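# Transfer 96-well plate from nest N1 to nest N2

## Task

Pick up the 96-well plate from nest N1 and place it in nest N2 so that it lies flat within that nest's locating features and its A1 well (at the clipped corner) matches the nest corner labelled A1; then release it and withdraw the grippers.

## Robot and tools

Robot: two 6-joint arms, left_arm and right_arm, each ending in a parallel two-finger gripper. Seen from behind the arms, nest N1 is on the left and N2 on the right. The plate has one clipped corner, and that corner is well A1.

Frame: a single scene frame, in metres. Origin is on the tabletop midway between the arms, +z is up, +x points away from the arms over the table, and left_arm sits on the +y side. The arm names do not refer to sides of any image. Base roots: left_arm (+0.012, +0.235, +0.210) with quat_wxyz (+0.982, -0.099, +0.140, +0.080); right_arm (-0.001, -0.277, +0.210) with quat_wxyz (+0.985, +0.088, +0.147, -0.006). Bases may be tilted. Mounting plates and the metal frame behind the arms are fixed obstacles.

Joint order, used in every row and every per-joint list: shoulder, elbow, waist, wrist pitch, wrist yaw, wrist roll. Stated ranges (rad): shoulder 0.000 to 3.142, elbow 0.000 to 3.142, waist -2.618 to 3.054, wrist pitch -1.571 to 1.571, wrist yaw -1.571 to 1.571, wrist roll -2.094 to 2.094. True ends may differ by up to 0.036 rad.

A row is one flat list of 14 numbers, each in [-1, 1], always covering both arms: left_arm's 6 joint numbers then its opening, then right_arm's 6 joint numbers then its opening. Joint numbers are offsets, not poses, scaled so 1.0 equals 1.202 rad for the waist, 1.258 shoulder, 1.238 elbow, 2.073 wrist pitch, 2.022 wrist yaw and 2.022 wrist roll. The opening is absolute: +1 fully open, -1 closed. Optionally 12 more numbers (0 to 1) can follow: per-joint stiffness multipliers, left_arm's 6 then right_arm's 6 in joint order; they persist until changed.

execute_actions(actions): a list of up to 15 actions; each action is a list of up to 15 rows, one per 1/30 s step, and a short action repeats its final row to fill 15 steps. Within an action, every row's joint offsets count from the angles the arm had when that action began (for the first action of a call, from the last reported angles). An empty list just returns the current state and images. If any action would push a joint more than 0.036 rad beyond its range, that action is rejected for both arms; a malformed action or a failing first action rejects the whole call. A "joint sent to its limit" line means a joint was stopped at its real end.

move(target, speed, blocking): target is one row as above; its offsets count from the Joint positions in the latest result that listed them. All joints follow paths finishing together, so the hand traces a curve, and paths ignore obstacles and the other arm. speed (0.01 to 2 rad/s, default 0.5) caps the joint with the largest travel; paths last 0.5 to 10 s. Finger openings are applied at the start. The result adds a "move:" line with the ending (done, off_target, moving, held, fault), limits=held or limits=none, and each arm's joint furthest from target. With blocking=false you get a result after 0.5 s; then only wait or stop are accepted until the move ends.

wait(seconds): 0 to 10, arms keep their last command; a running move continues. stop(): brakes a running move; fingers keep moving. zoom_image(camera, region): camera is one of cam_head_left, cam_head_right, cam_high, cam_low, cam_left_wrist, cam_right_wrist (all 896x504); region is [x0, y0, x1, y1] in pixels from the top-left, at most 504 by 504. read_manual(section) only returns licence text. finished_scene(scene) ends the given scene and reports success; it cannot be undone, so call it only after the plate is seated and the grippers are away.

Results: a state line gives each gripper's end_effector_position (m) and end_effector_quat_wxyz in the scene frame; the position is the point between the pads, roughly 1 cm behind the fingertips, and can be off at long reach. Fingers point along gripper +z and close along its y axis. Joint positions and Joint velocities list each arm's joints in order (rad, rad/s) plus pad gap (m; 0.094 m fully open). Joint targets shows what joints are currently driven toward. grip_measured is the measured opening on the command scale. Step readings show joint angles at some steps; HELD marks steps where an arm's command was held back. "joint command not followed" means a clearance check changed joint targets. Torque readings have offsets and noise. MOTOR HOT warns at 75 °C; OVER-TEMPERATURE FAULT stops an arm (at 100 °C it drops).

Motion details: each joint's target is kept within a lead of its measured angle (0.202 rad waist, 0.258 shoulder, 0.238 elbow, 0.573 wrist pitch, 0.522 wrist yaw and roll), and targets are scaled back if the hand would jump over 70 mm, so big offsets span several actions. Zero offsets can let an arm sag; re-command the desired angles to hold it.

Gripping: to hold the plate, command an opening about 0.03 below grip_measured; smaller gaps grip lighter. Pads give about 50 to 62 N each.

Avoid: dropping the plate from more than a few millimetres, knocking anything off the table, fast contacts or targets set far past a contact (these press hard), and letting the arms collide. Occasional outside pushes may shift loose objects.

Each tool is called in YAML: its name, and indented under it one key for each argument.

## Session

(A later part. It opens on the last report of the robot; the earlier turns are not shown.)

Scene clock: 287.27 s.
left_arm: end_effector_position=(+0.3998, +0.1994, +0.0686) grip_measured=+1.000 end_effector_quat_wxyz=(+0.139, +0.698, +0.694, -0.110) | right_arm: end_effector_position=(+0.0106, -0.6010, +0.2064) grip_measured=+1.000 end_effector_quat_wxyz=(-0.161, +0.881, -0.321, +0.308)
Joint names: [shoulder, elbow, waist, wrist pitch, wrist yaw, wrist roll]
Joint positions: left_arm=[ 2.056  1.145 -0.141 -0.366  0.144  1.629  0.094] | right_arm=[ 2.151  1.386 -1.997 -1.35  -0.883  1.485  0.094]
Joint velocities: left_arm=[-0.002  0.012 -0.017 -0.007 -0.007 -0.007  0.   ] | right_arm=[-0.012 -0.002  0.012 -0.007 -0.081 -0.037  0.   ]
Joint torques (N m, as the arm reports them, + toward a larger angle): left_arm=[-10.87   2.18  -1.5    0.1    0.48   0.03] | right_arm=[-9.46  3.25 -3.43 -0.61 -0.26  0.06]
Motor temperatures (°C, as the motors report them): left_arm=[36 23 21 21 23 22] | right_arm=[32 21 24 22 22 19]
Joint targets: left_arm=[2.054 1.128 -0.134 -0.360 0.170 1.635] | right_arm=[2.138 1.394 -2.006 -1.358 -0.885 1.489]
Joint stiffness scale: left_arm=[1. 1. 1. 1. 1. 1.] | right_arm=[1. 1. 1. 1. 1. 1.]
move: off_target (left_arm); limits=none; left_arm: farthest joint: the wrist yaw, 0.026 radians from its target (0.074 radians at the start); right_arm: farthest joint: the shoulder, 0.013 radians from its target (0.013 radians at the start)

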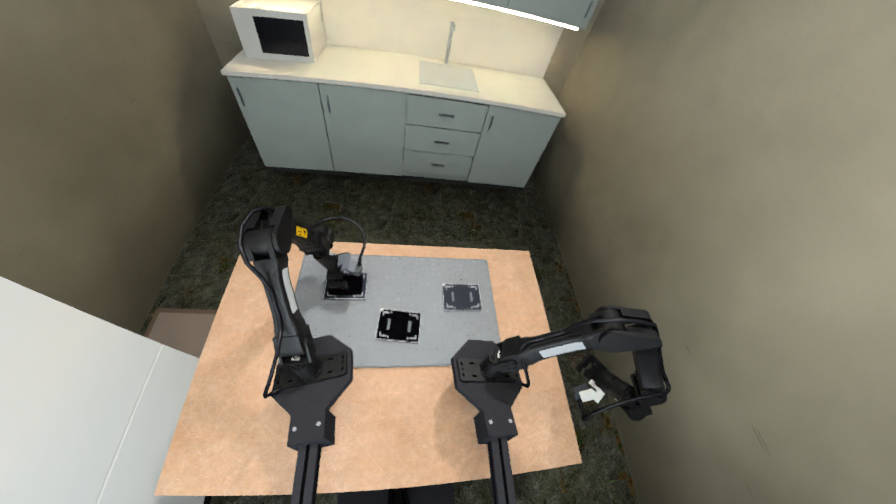

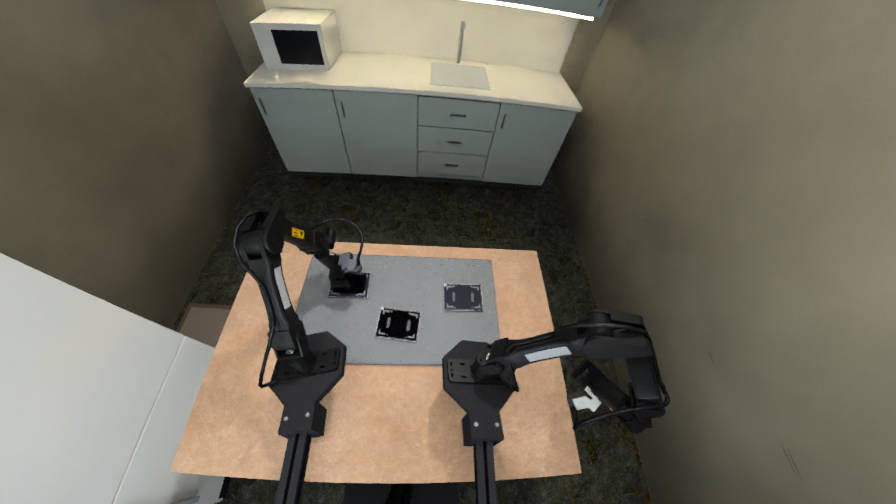

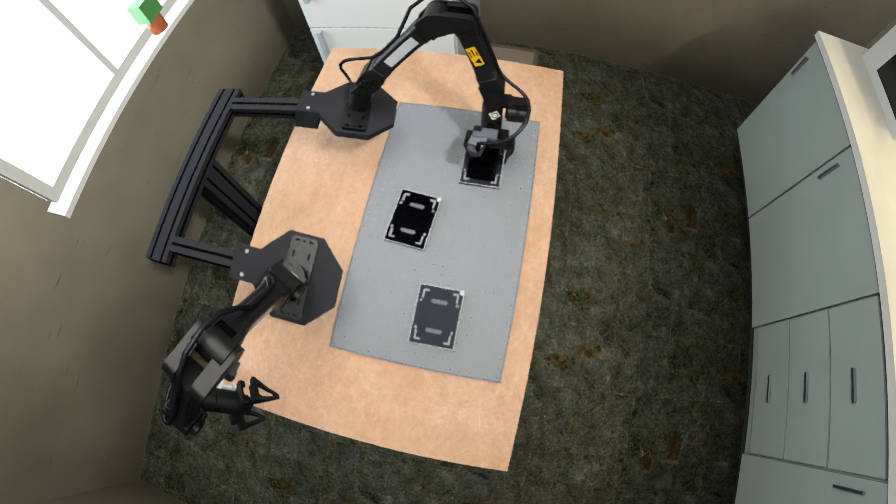

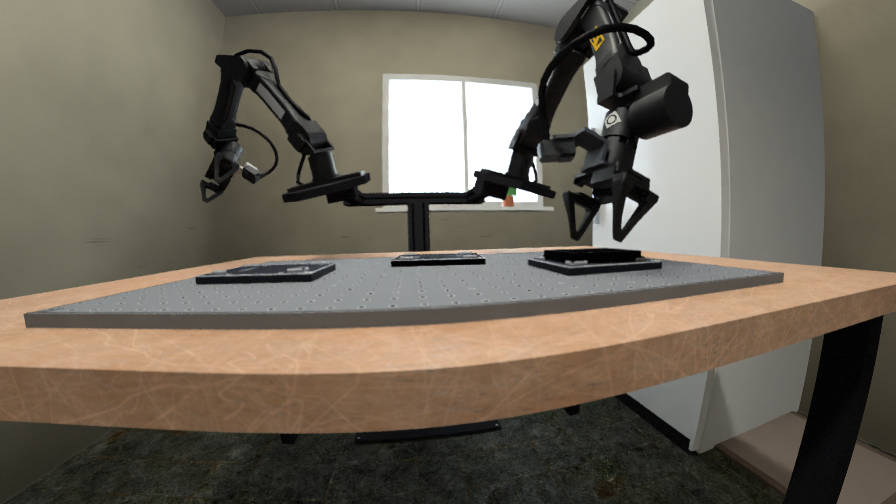

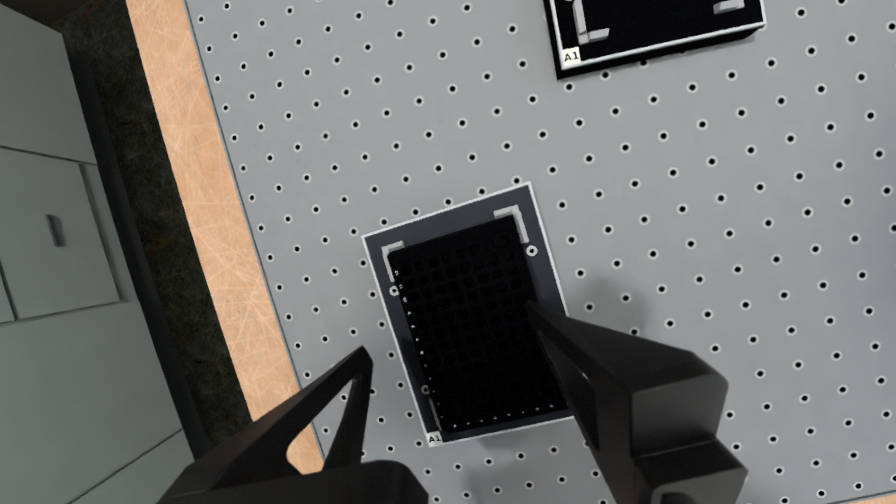

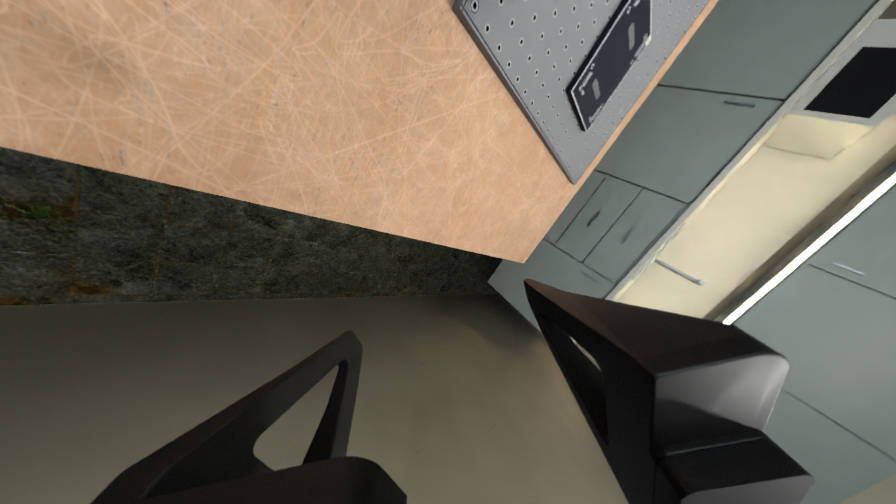

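move:
  target: [0.008,-0.0315,-0.0133,0.002,0.003,-0.0143,1,-0.010,0.006,-0.007,-0.004,-0.001,0.002,1]
  speed: 0.2

Scene clock: 302.20 s.
left_arm: end_effector_position=(+0.3900, +0.1982, +0.0652) grip_measured=+1.000 end_effector_quat_wxyz=(+0.131, +0.691, +0.701, -0.119) | right_arm: end_effector_position=(+0.0106, -0.6010, +0.2064) grip_measured=+1.000 end_effector_quat_wxyz=(-0.161, +0.881, -0.321, +0.308)
Joint names: [shoulder, elbow, waist, wrist pitch, wrist yaw, wrist roll]
Joint positions: left_arm=[ 2.056  1.122 -0.141 -0.363  0.144  1.608  0.094] | right_arm=[ 2.151  1.386 -1.997 -1.35  -0.883  1.485  0.094]
Joint velocities: left_arm=[-0.007 -0.017 -0.007 -0.007  0.007 -0.007  0.   ] | right_arm=[-0.017  0.007  0.017  0.007 -0.037  0.022  0.   ]
Joint torques (N m, as the arm reports them, + toward a larger angle): left_arm=[-9.62  2.25 -3.31  0.03  0.26 -0.1 ] | right_arm=[-9.47  3.31 -3.42 -0.62 -0.27  0.06]
Motor temperatures (°C, as the motors report them): left_arm=[37 23 21 21 23 22] | right_arm=[32 21 24 22 22 19]
Joint targets: left_arm=[2.066 1.107 -0.157 -0.362 0.150 1.600] | right_arm=[2.138 1.394 -2.006 -1.358 -0.885 1.489]
Joint stiffness scale: left_arm=[1. 1. 1. 1. 1. 1.] | right_arm=[1. 1. 1. 1. 1. 1.]
move: done; limits=none; left_arm: farthest joint: the waist, 0.016 radians from its target (0.016 radians at the start); right_arm: farthest joint: the shoulder, 0.013 radians from its target (0.013 radians at the start)

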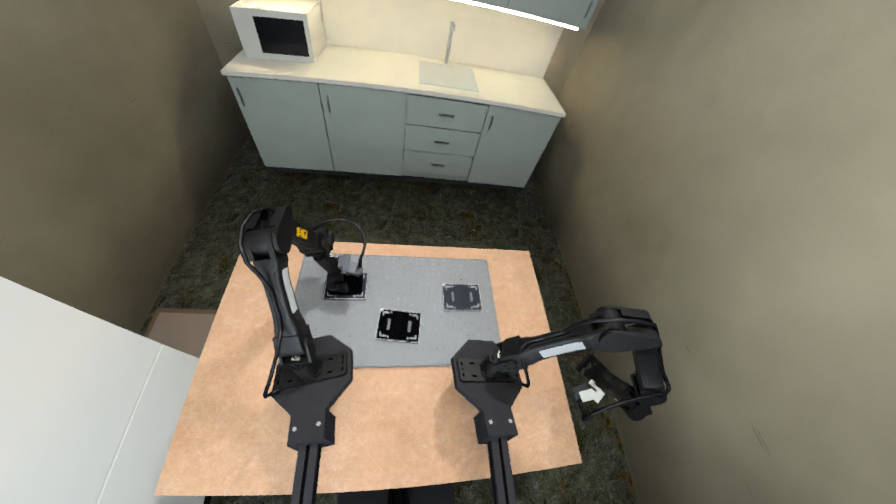

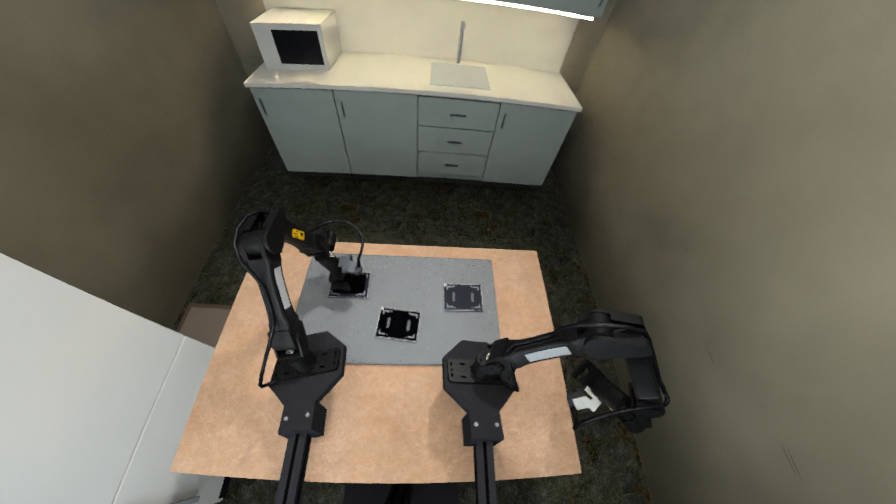

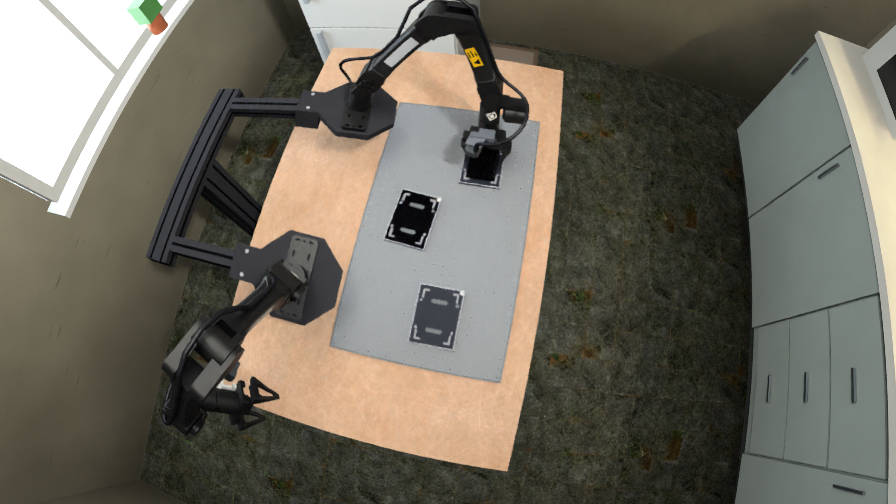

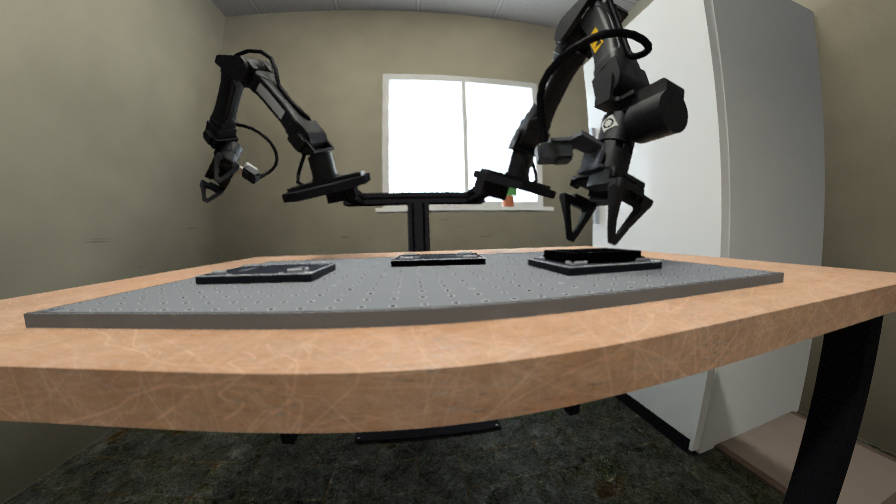

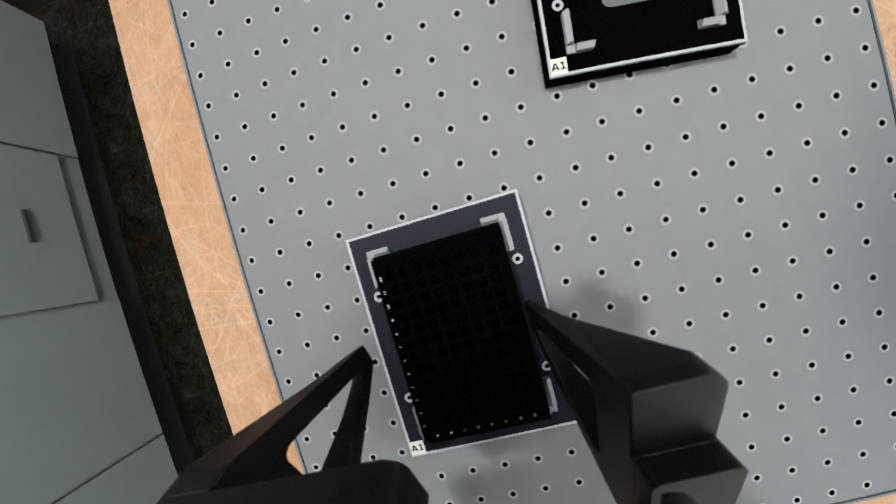

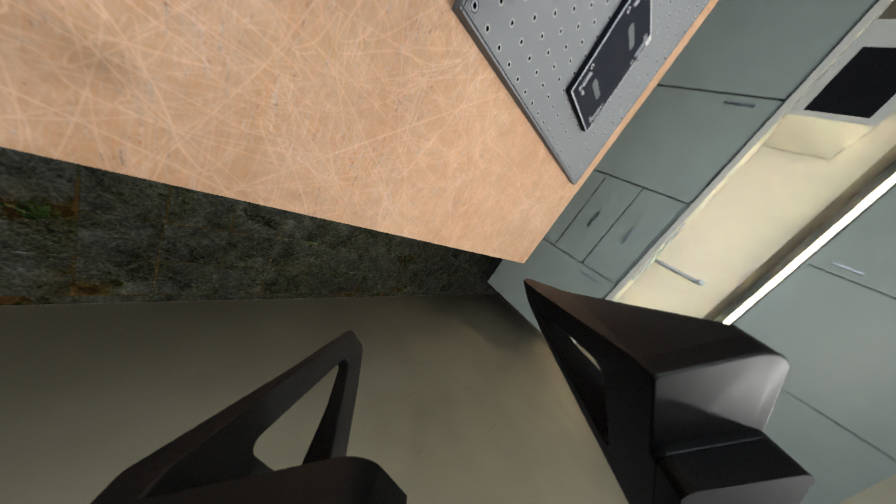

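zoom_image:
  camera: "cam_left_wrist"
  region: [330, 180, 630, 480]

zoom_image:
  camera: "cam_low"
  region: [510, 170, 700, 290]

Region (330, 180, 630, 480) of cam_left_wrist's 896x504 image, scaled by 1.680, with more detail than that image has.

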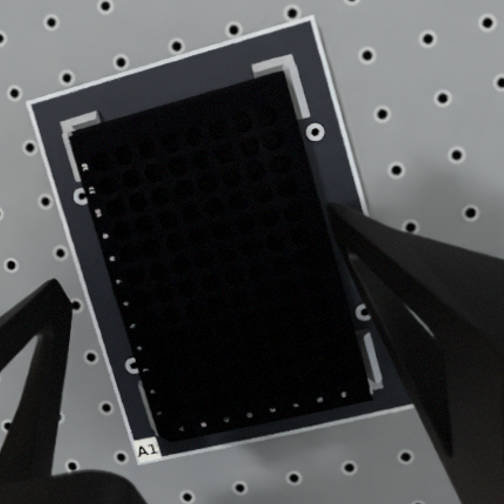

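Region (510, 170, 700, 290) of cam_low's 896x504 image, scaled by 2.653, with more detail than that image has; it fills the top 318 rows of this view, and the rest is white.

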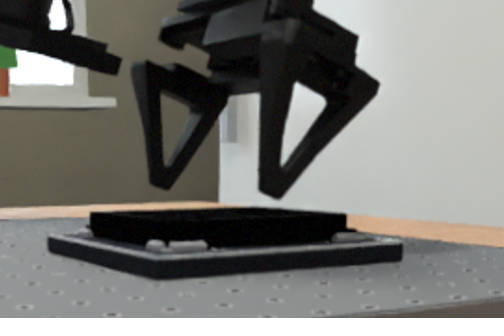

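move:
  target: [0.019,-0.041,0.0216,0.0256,0.003,-0.004,1,-0.010,0.006,-0.007,-0.004,-0.001,0.002,1]
  speed: 0.3

zoom_image:
  camera: "cam_left_wrist"
  region: [330, 180, 630, 480]

zoom_image:
  camera: "cam_low"
  region: [510, 170, 700, 290]

Scene clock: 356.73 s.
left_arm: end_effector_position=(+0.3801, +0.2033, +0.0529) grip_measured=+1.000 end_effector_quat_wxyz=(+0.126, +0.684, +0.709, -0.121) | right_arm: end_effector_position=(+0.0106, -0.6010, +0.2064) grip_measured=+1.000 end_effector_quat_wxyz=(-0.161, +0.881, -0.321, +0.308)
Joint names: [shoulder, elbow, waist, wrist pitch, wrist yaw, wrist roll]
Joint positions: left_arm=[ 2.074  1.085 -0.12  -0.317  0.144  1.606  0.094] | right_arm=[ 2.151  1.386 -1.997 -1.35  -0.883  1.485  0.094]
Joint velocities: left_arm=[ 0.002  0.002  0.002 -0.081 -0.081 -0.007  0.   ] | right_arm=[ 0.002  0.002  0.002 -0.007 -0.007 -0.037  0.   ]
Joint torques (N m, as the arm reports them, + toward a larger angle): left_arm=[-9.88  1.95 -1.52  0.04  0.26 -0.1 ] | right_arm=[-9.46  3.3  -3.4  -0.59 -0.27  0.06]
Motor temperatures (°C, as the motors report them): left_arm=[36 23 21 21 23 22] | right_arm=[33 21 25 23 22 19]
Joint targets: left_arm=[2.080 1.071 -0.115 -0.310 0.150 1.600] | right_arm=[2.138 1.394 -2.006 -1.358 -0.885 1.489]
Joint stiffness scale: left_arm=[1. 1. 1. 1. 1. 1.] | right_arm=[1. 1. 1. 1. 1. 1.]
move: done; limits=none; left_arm: farthest joint: the elbow, 0.014 radians from its target (0.050 radians at the start); right_arm: farthest joint: the shoulder, 0.013 radians from its target (0.013 radians at the start)

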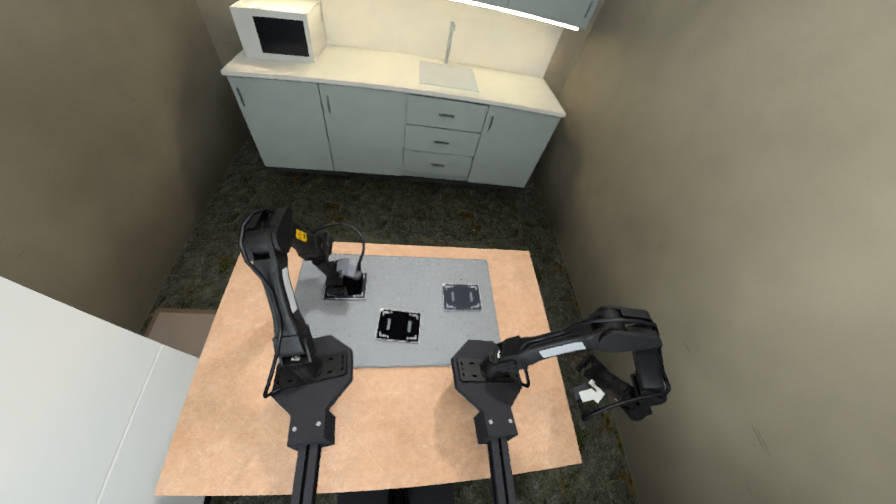

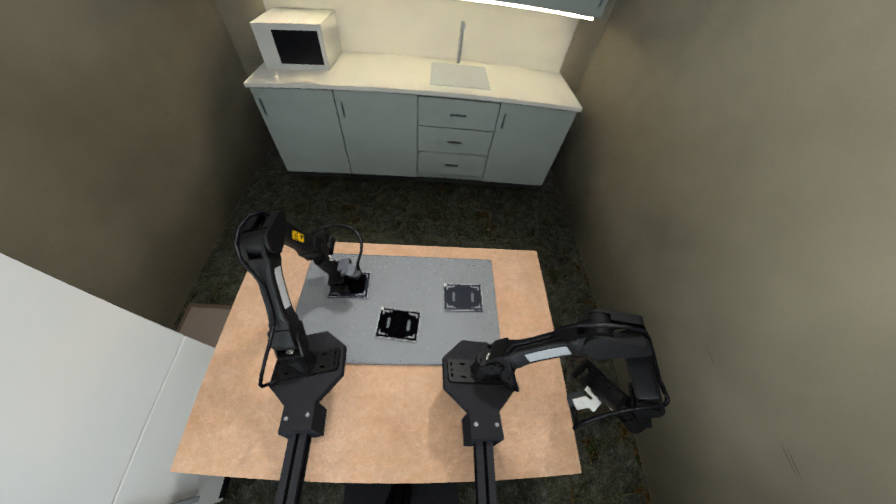

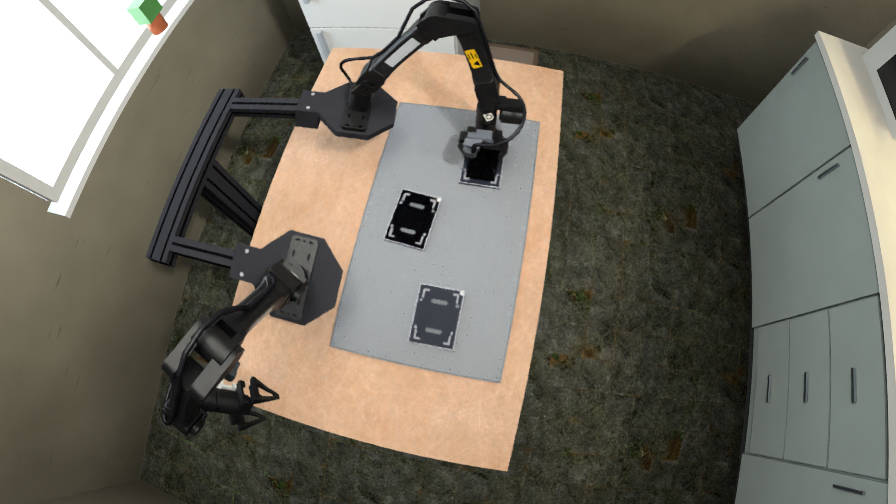

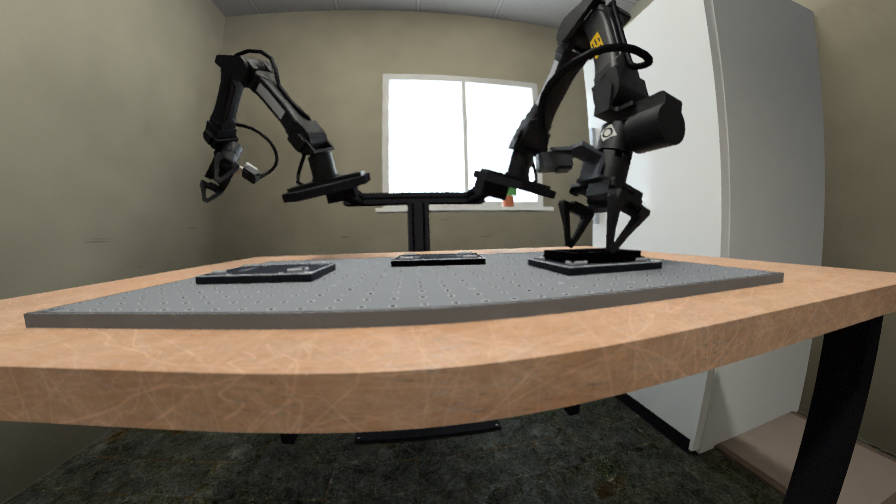

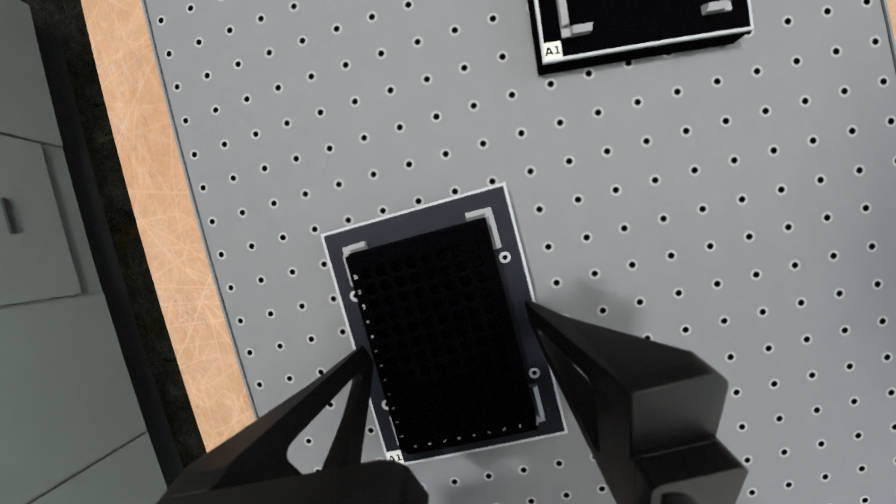

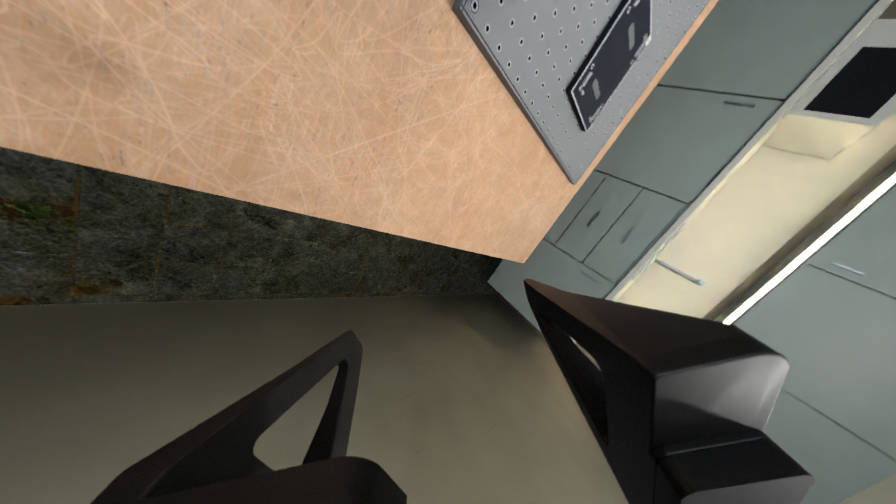

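Region (330, 180, 630, 480) of cam_left_wrist's 896x504 image, scaled by 1.680, with more detail than that image has.

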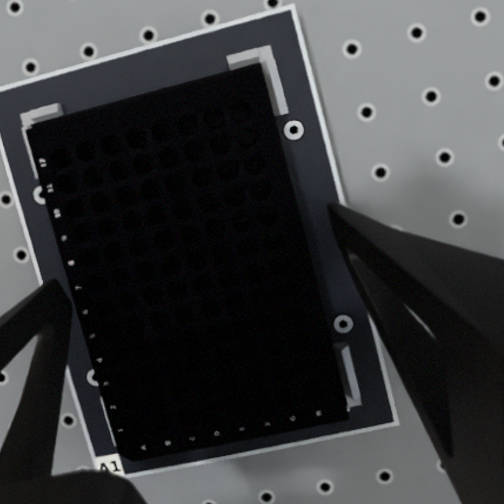

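Region (510, 170, 700, 290) of cam_low's 896x504 image, scaled by 2.653, with more detail than that image has; it fills the top 318 rows of this view, and the rest is white.

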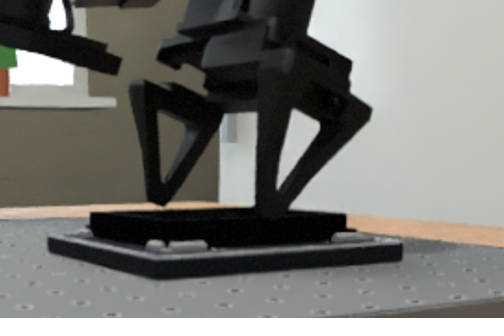

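move:
  target: [0.0127,0.020,0.004,-0.0087,0.003,-0.003,1,-0.010,0.006,-0.007,-0.004,-0.001,0.002,1]
  speed: 0.2

zoom_image:
  camera: "cam_left_wrist"
  region: [330, 180, 630, 480]

Scene clock: 372.73 s.
left_arm: end_effector_position=(+0.3802, +0.2033, +0.0529) grip_measured=+1.000 end_effector_quat_wxyz=(+0.126, +0.684, +0.709, -0.120) | right_arm: end_effector_position=(+0.0106, -0.6010, +0.2064) grip_measured=+1.000 end_effector_quat_wxyz=(-0.161, +0.881, -0.321, +0.308)
Joint names: [shoulder, elbow, waist, wrist pitch, wrist yaw, wrist roll]
Joint positions: left_arm=[ 2.074  1.085 -0.12  -0.316  0.144  1.606  0.094] | right_arm=[ 2.151  1.386 -1.997 -1.35  -0.883  1.485  0.094]
Joint velocities: left_arm=[-0.017  0.002 -0.017 -0.022 -0.037 -0.007  0.   ] | right_arm=[-0.012 -0.007 -0.002 -0.022 -0.037 -0.066  0.   ]
Joint torques (N m, as the arm reports them, + toward a larger angle): left_arm=[-9.09  5.15 -1.56 -0.18  0.26 -0.09] | right_arm=[-9.47  3.3  -3.39 -0.59 -0.28  0.06]
Motor temperatures (°C, as the motors report them): left_arm=[36 23 21 21 23 22] | right_arm=[33 21 25 23 22 19]
Joint targets: left_arm=[2.090 1.110 -0.116 -0.335 0.150 1.600] | right_arm=[2.138 1.394 -2.006 -1.358 -0.885 1.489]
Joint stiffness scale: left_arm=[1. 1. 1. 1. 1. 1.] | right_arm=[1. 1. 1. 1. 1. 1.]
move: off_target (left_arm); limits=none; left_arm: farthest joint: the elbow, 0.024 radians from its target (0.024 radians at the start); right_arm: farthest joint: the shoulder, 0.013 radians from its target (0.013 radians at the start)

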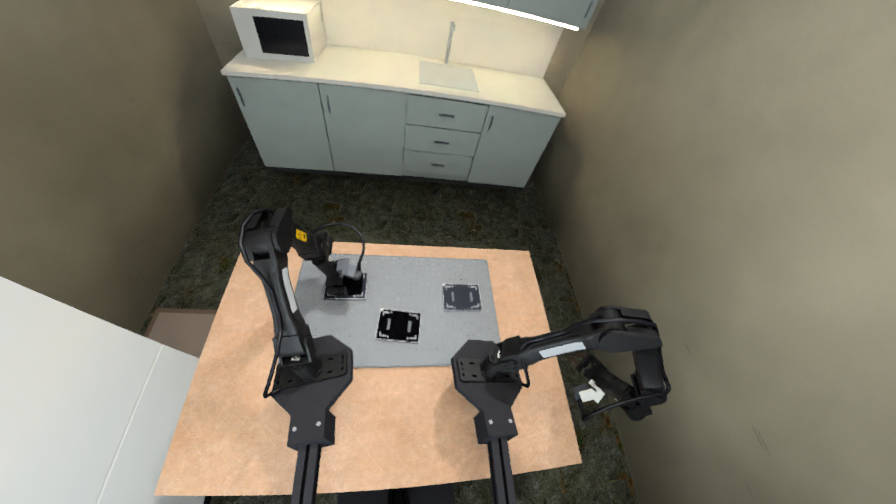

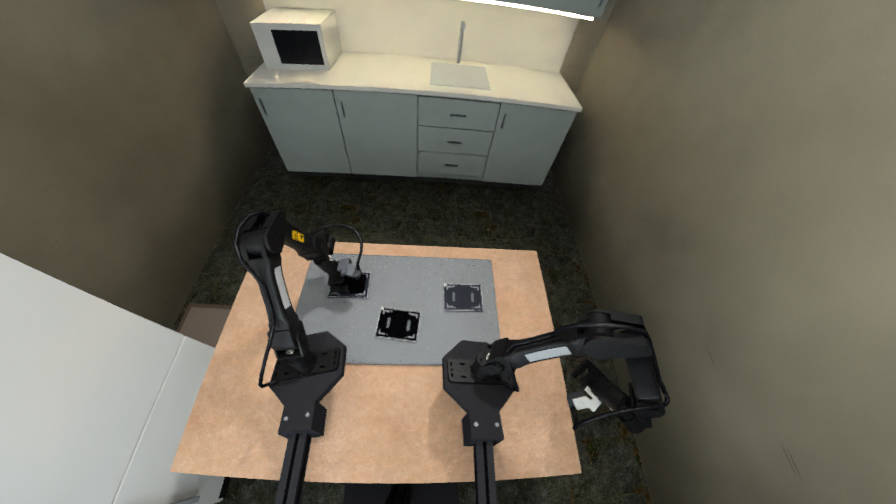

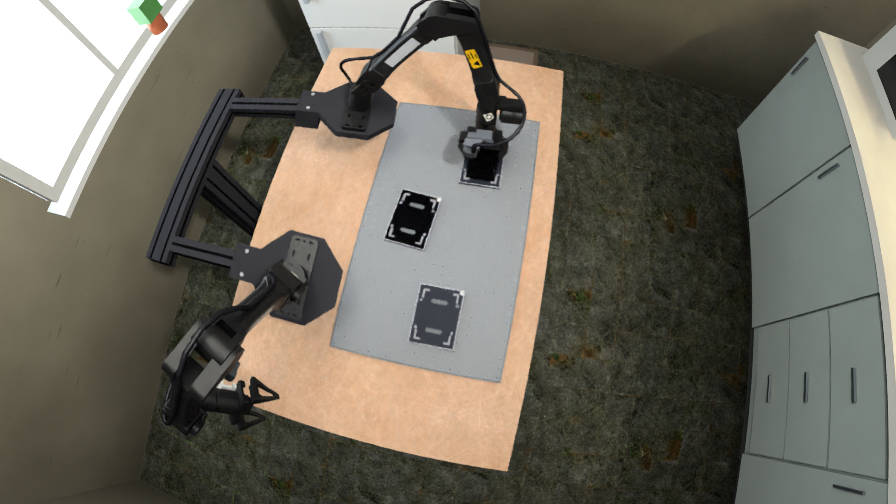

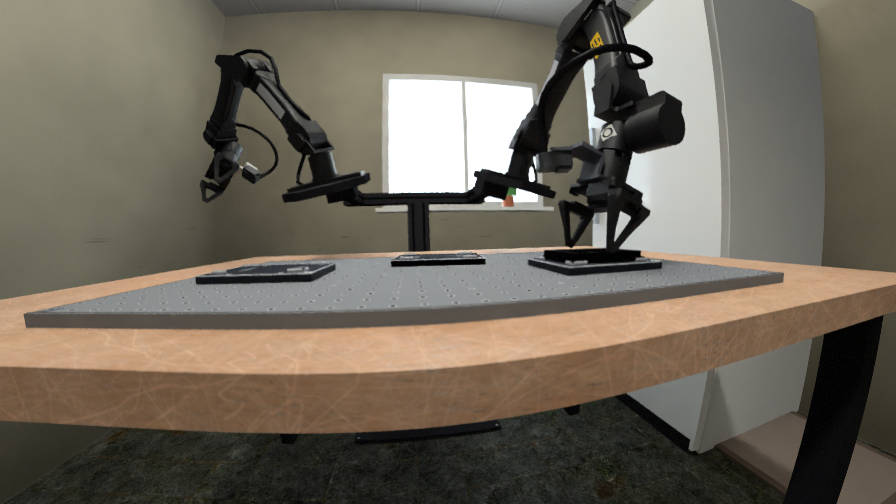

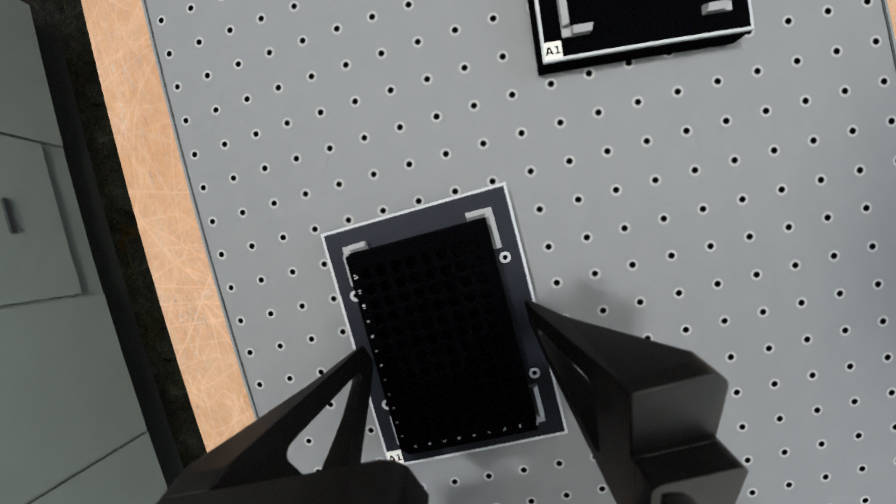

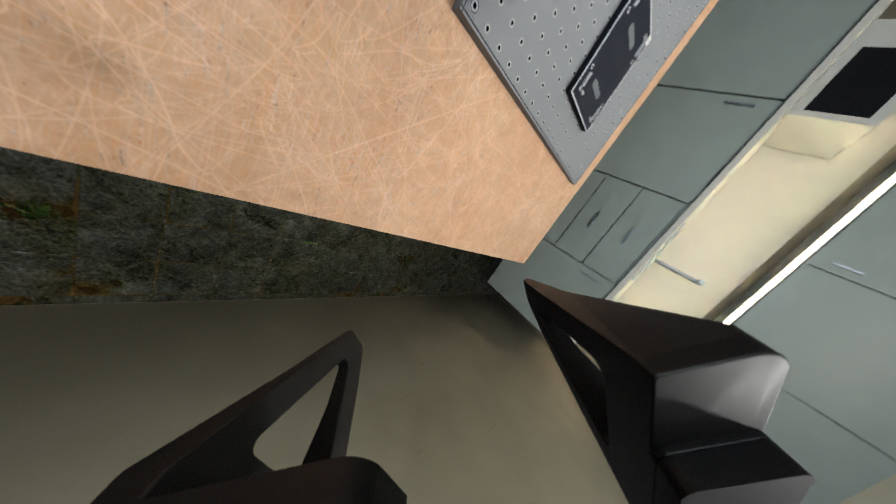

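Region (330, 180, 630, 480) of cam_left_wrist's 896x504 image, scaled by 1.680, with more detail than that image has.

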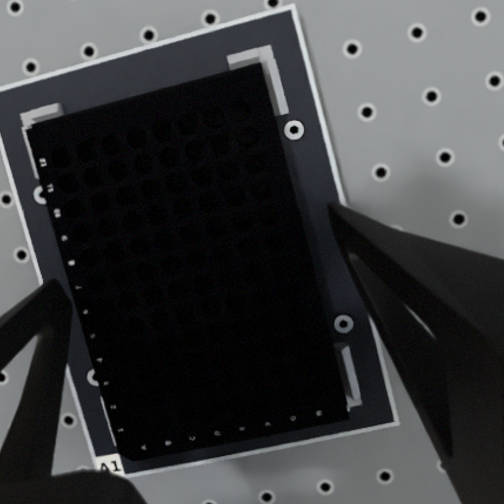

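move:
  target: [-0.03,0.0727,0.004,-0.045,0.003,-0.003,1,-0.010,0.006,-0.007,-0.004,-0.001,0.002,1]
  speed: 0.4

Scene clock: 411.97 s.
left_arm: end_effector_position=(+0.3986, +0.2078, +0.0681) grip_measured=+1.000 end_effector_quat_wxyz=(+0.131, +0.684, +0.709, -0.115) | right_arm: end_effector_position=(+0.0106, -0.6010, +0.2064) grip_measured=+1.000 end_effector_quat_wxyz=(-0.161, +0.881, -0.321, +0.308)
Joint names: [shoulder, elbow, waist, wrist pitch, wrist yaw, wrist roll]
Joint positions: left_arm=[ 2.056  1.155 -0.12  -0.388  0.144  1.606  0.094] | right_arm=[ 2.151  1.386 -1.997 -1.35  -0.883  1.485  0.094]
Joint velocities: left_arm=[-0.012 -0.007 -0.022 -0.022  0.007  0.007  0.   ] | right_arm=[-0.002  0.007 -0.007 -0.022  0.051  0.037  0.   ]
Joint torques (N m, as the arm reports them, + toward a larger angle): left_arm=[-12.31   5.22  -1.6   -0.16   0.26  -0.09] | right_arm=[-9.46  3.28 -3.41 -0.61 -0.27  0.07]
Motor temperatures (°C, as the motors report them): left_arm=[36 24 21 20 23 22] | right_arm=[34 22 25 23 22 19]
Joint targets: left_arm=[2.036 1.176 -0.116 -0.409 0.150 1.600] | right_arm=[2.138 1.394 -2.006 -1.358 -0.885 1.489]
Joint stiffness scale: left_arm=[1. 1. 1. 1. 1. 1.] | right_arm=[1. 1. 1. 1. 1. 1.]
move: off_target (left_arm); limits=none; left_arm: farthest joint: the wrist pitch, 0.021 radians from its target (0.093 radians at the start); right_arm: farthest joint: the shoulder, 0.013 radians from its target (0.013 radians at the start)

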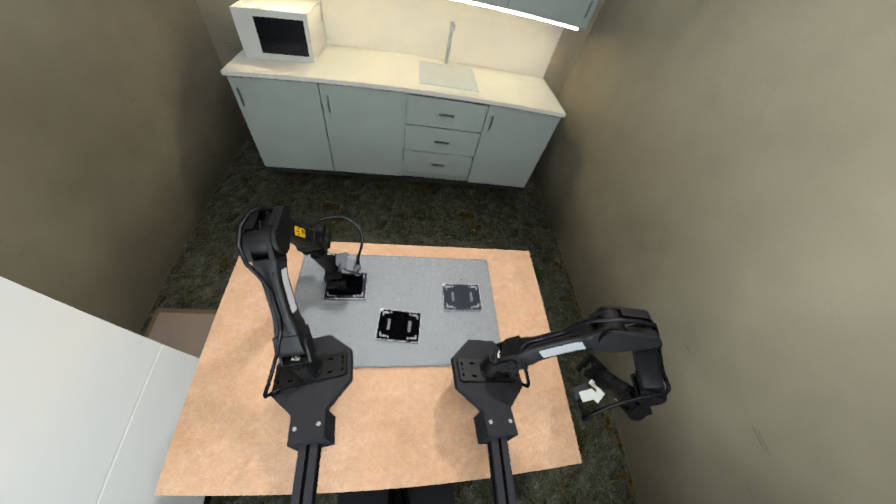

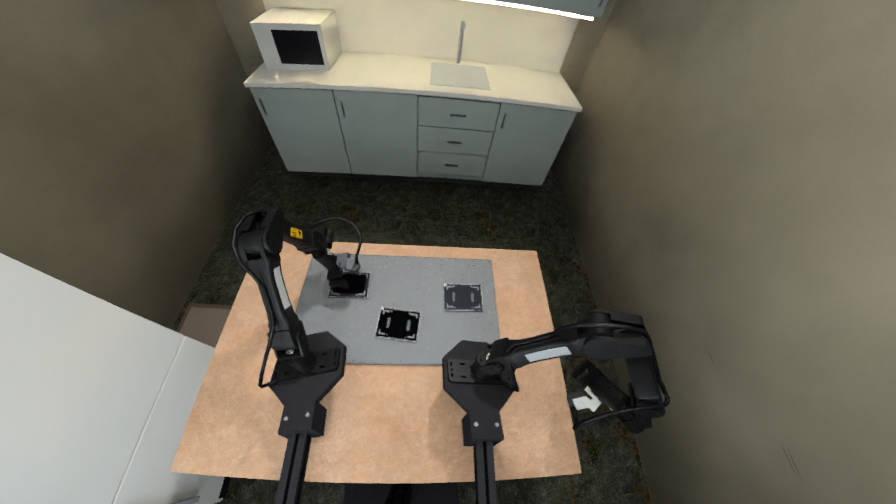

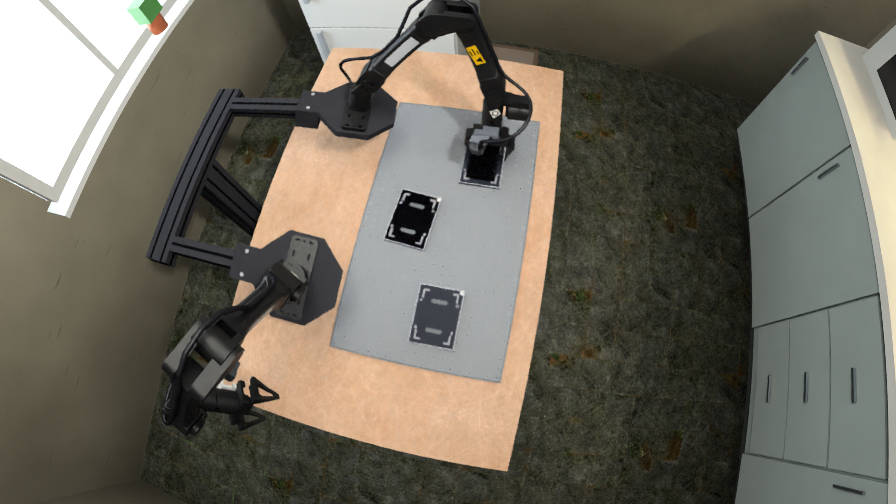

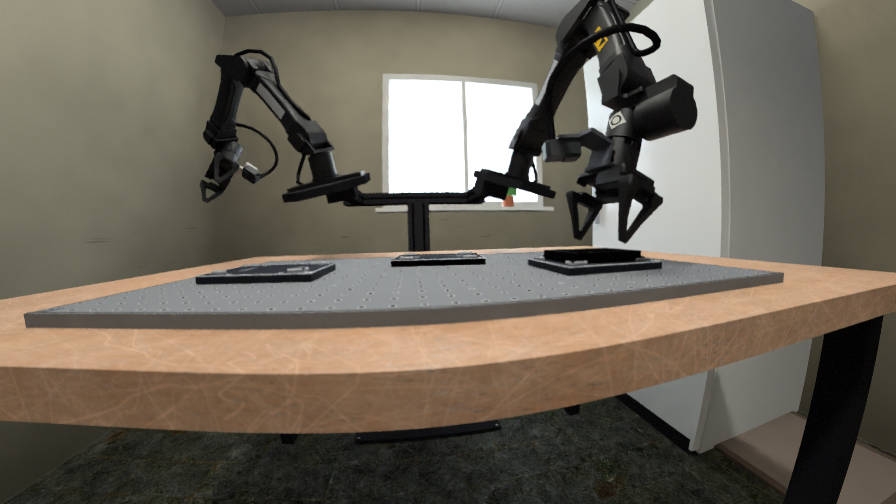

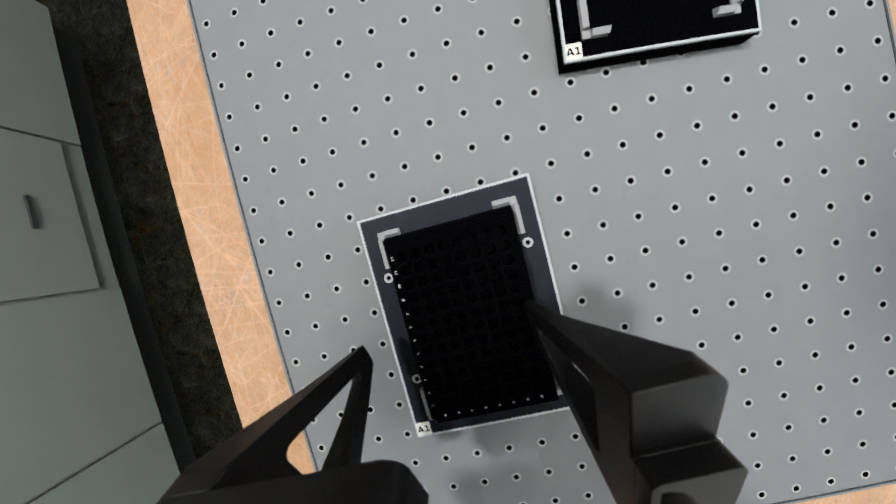

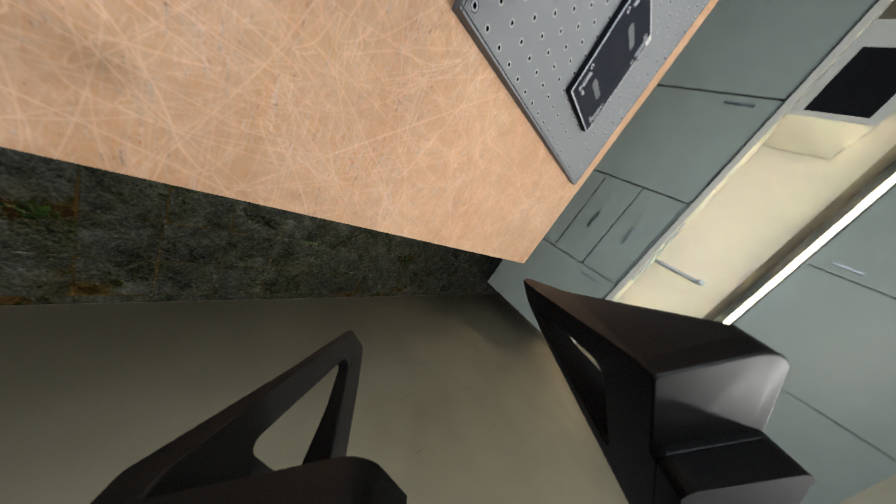

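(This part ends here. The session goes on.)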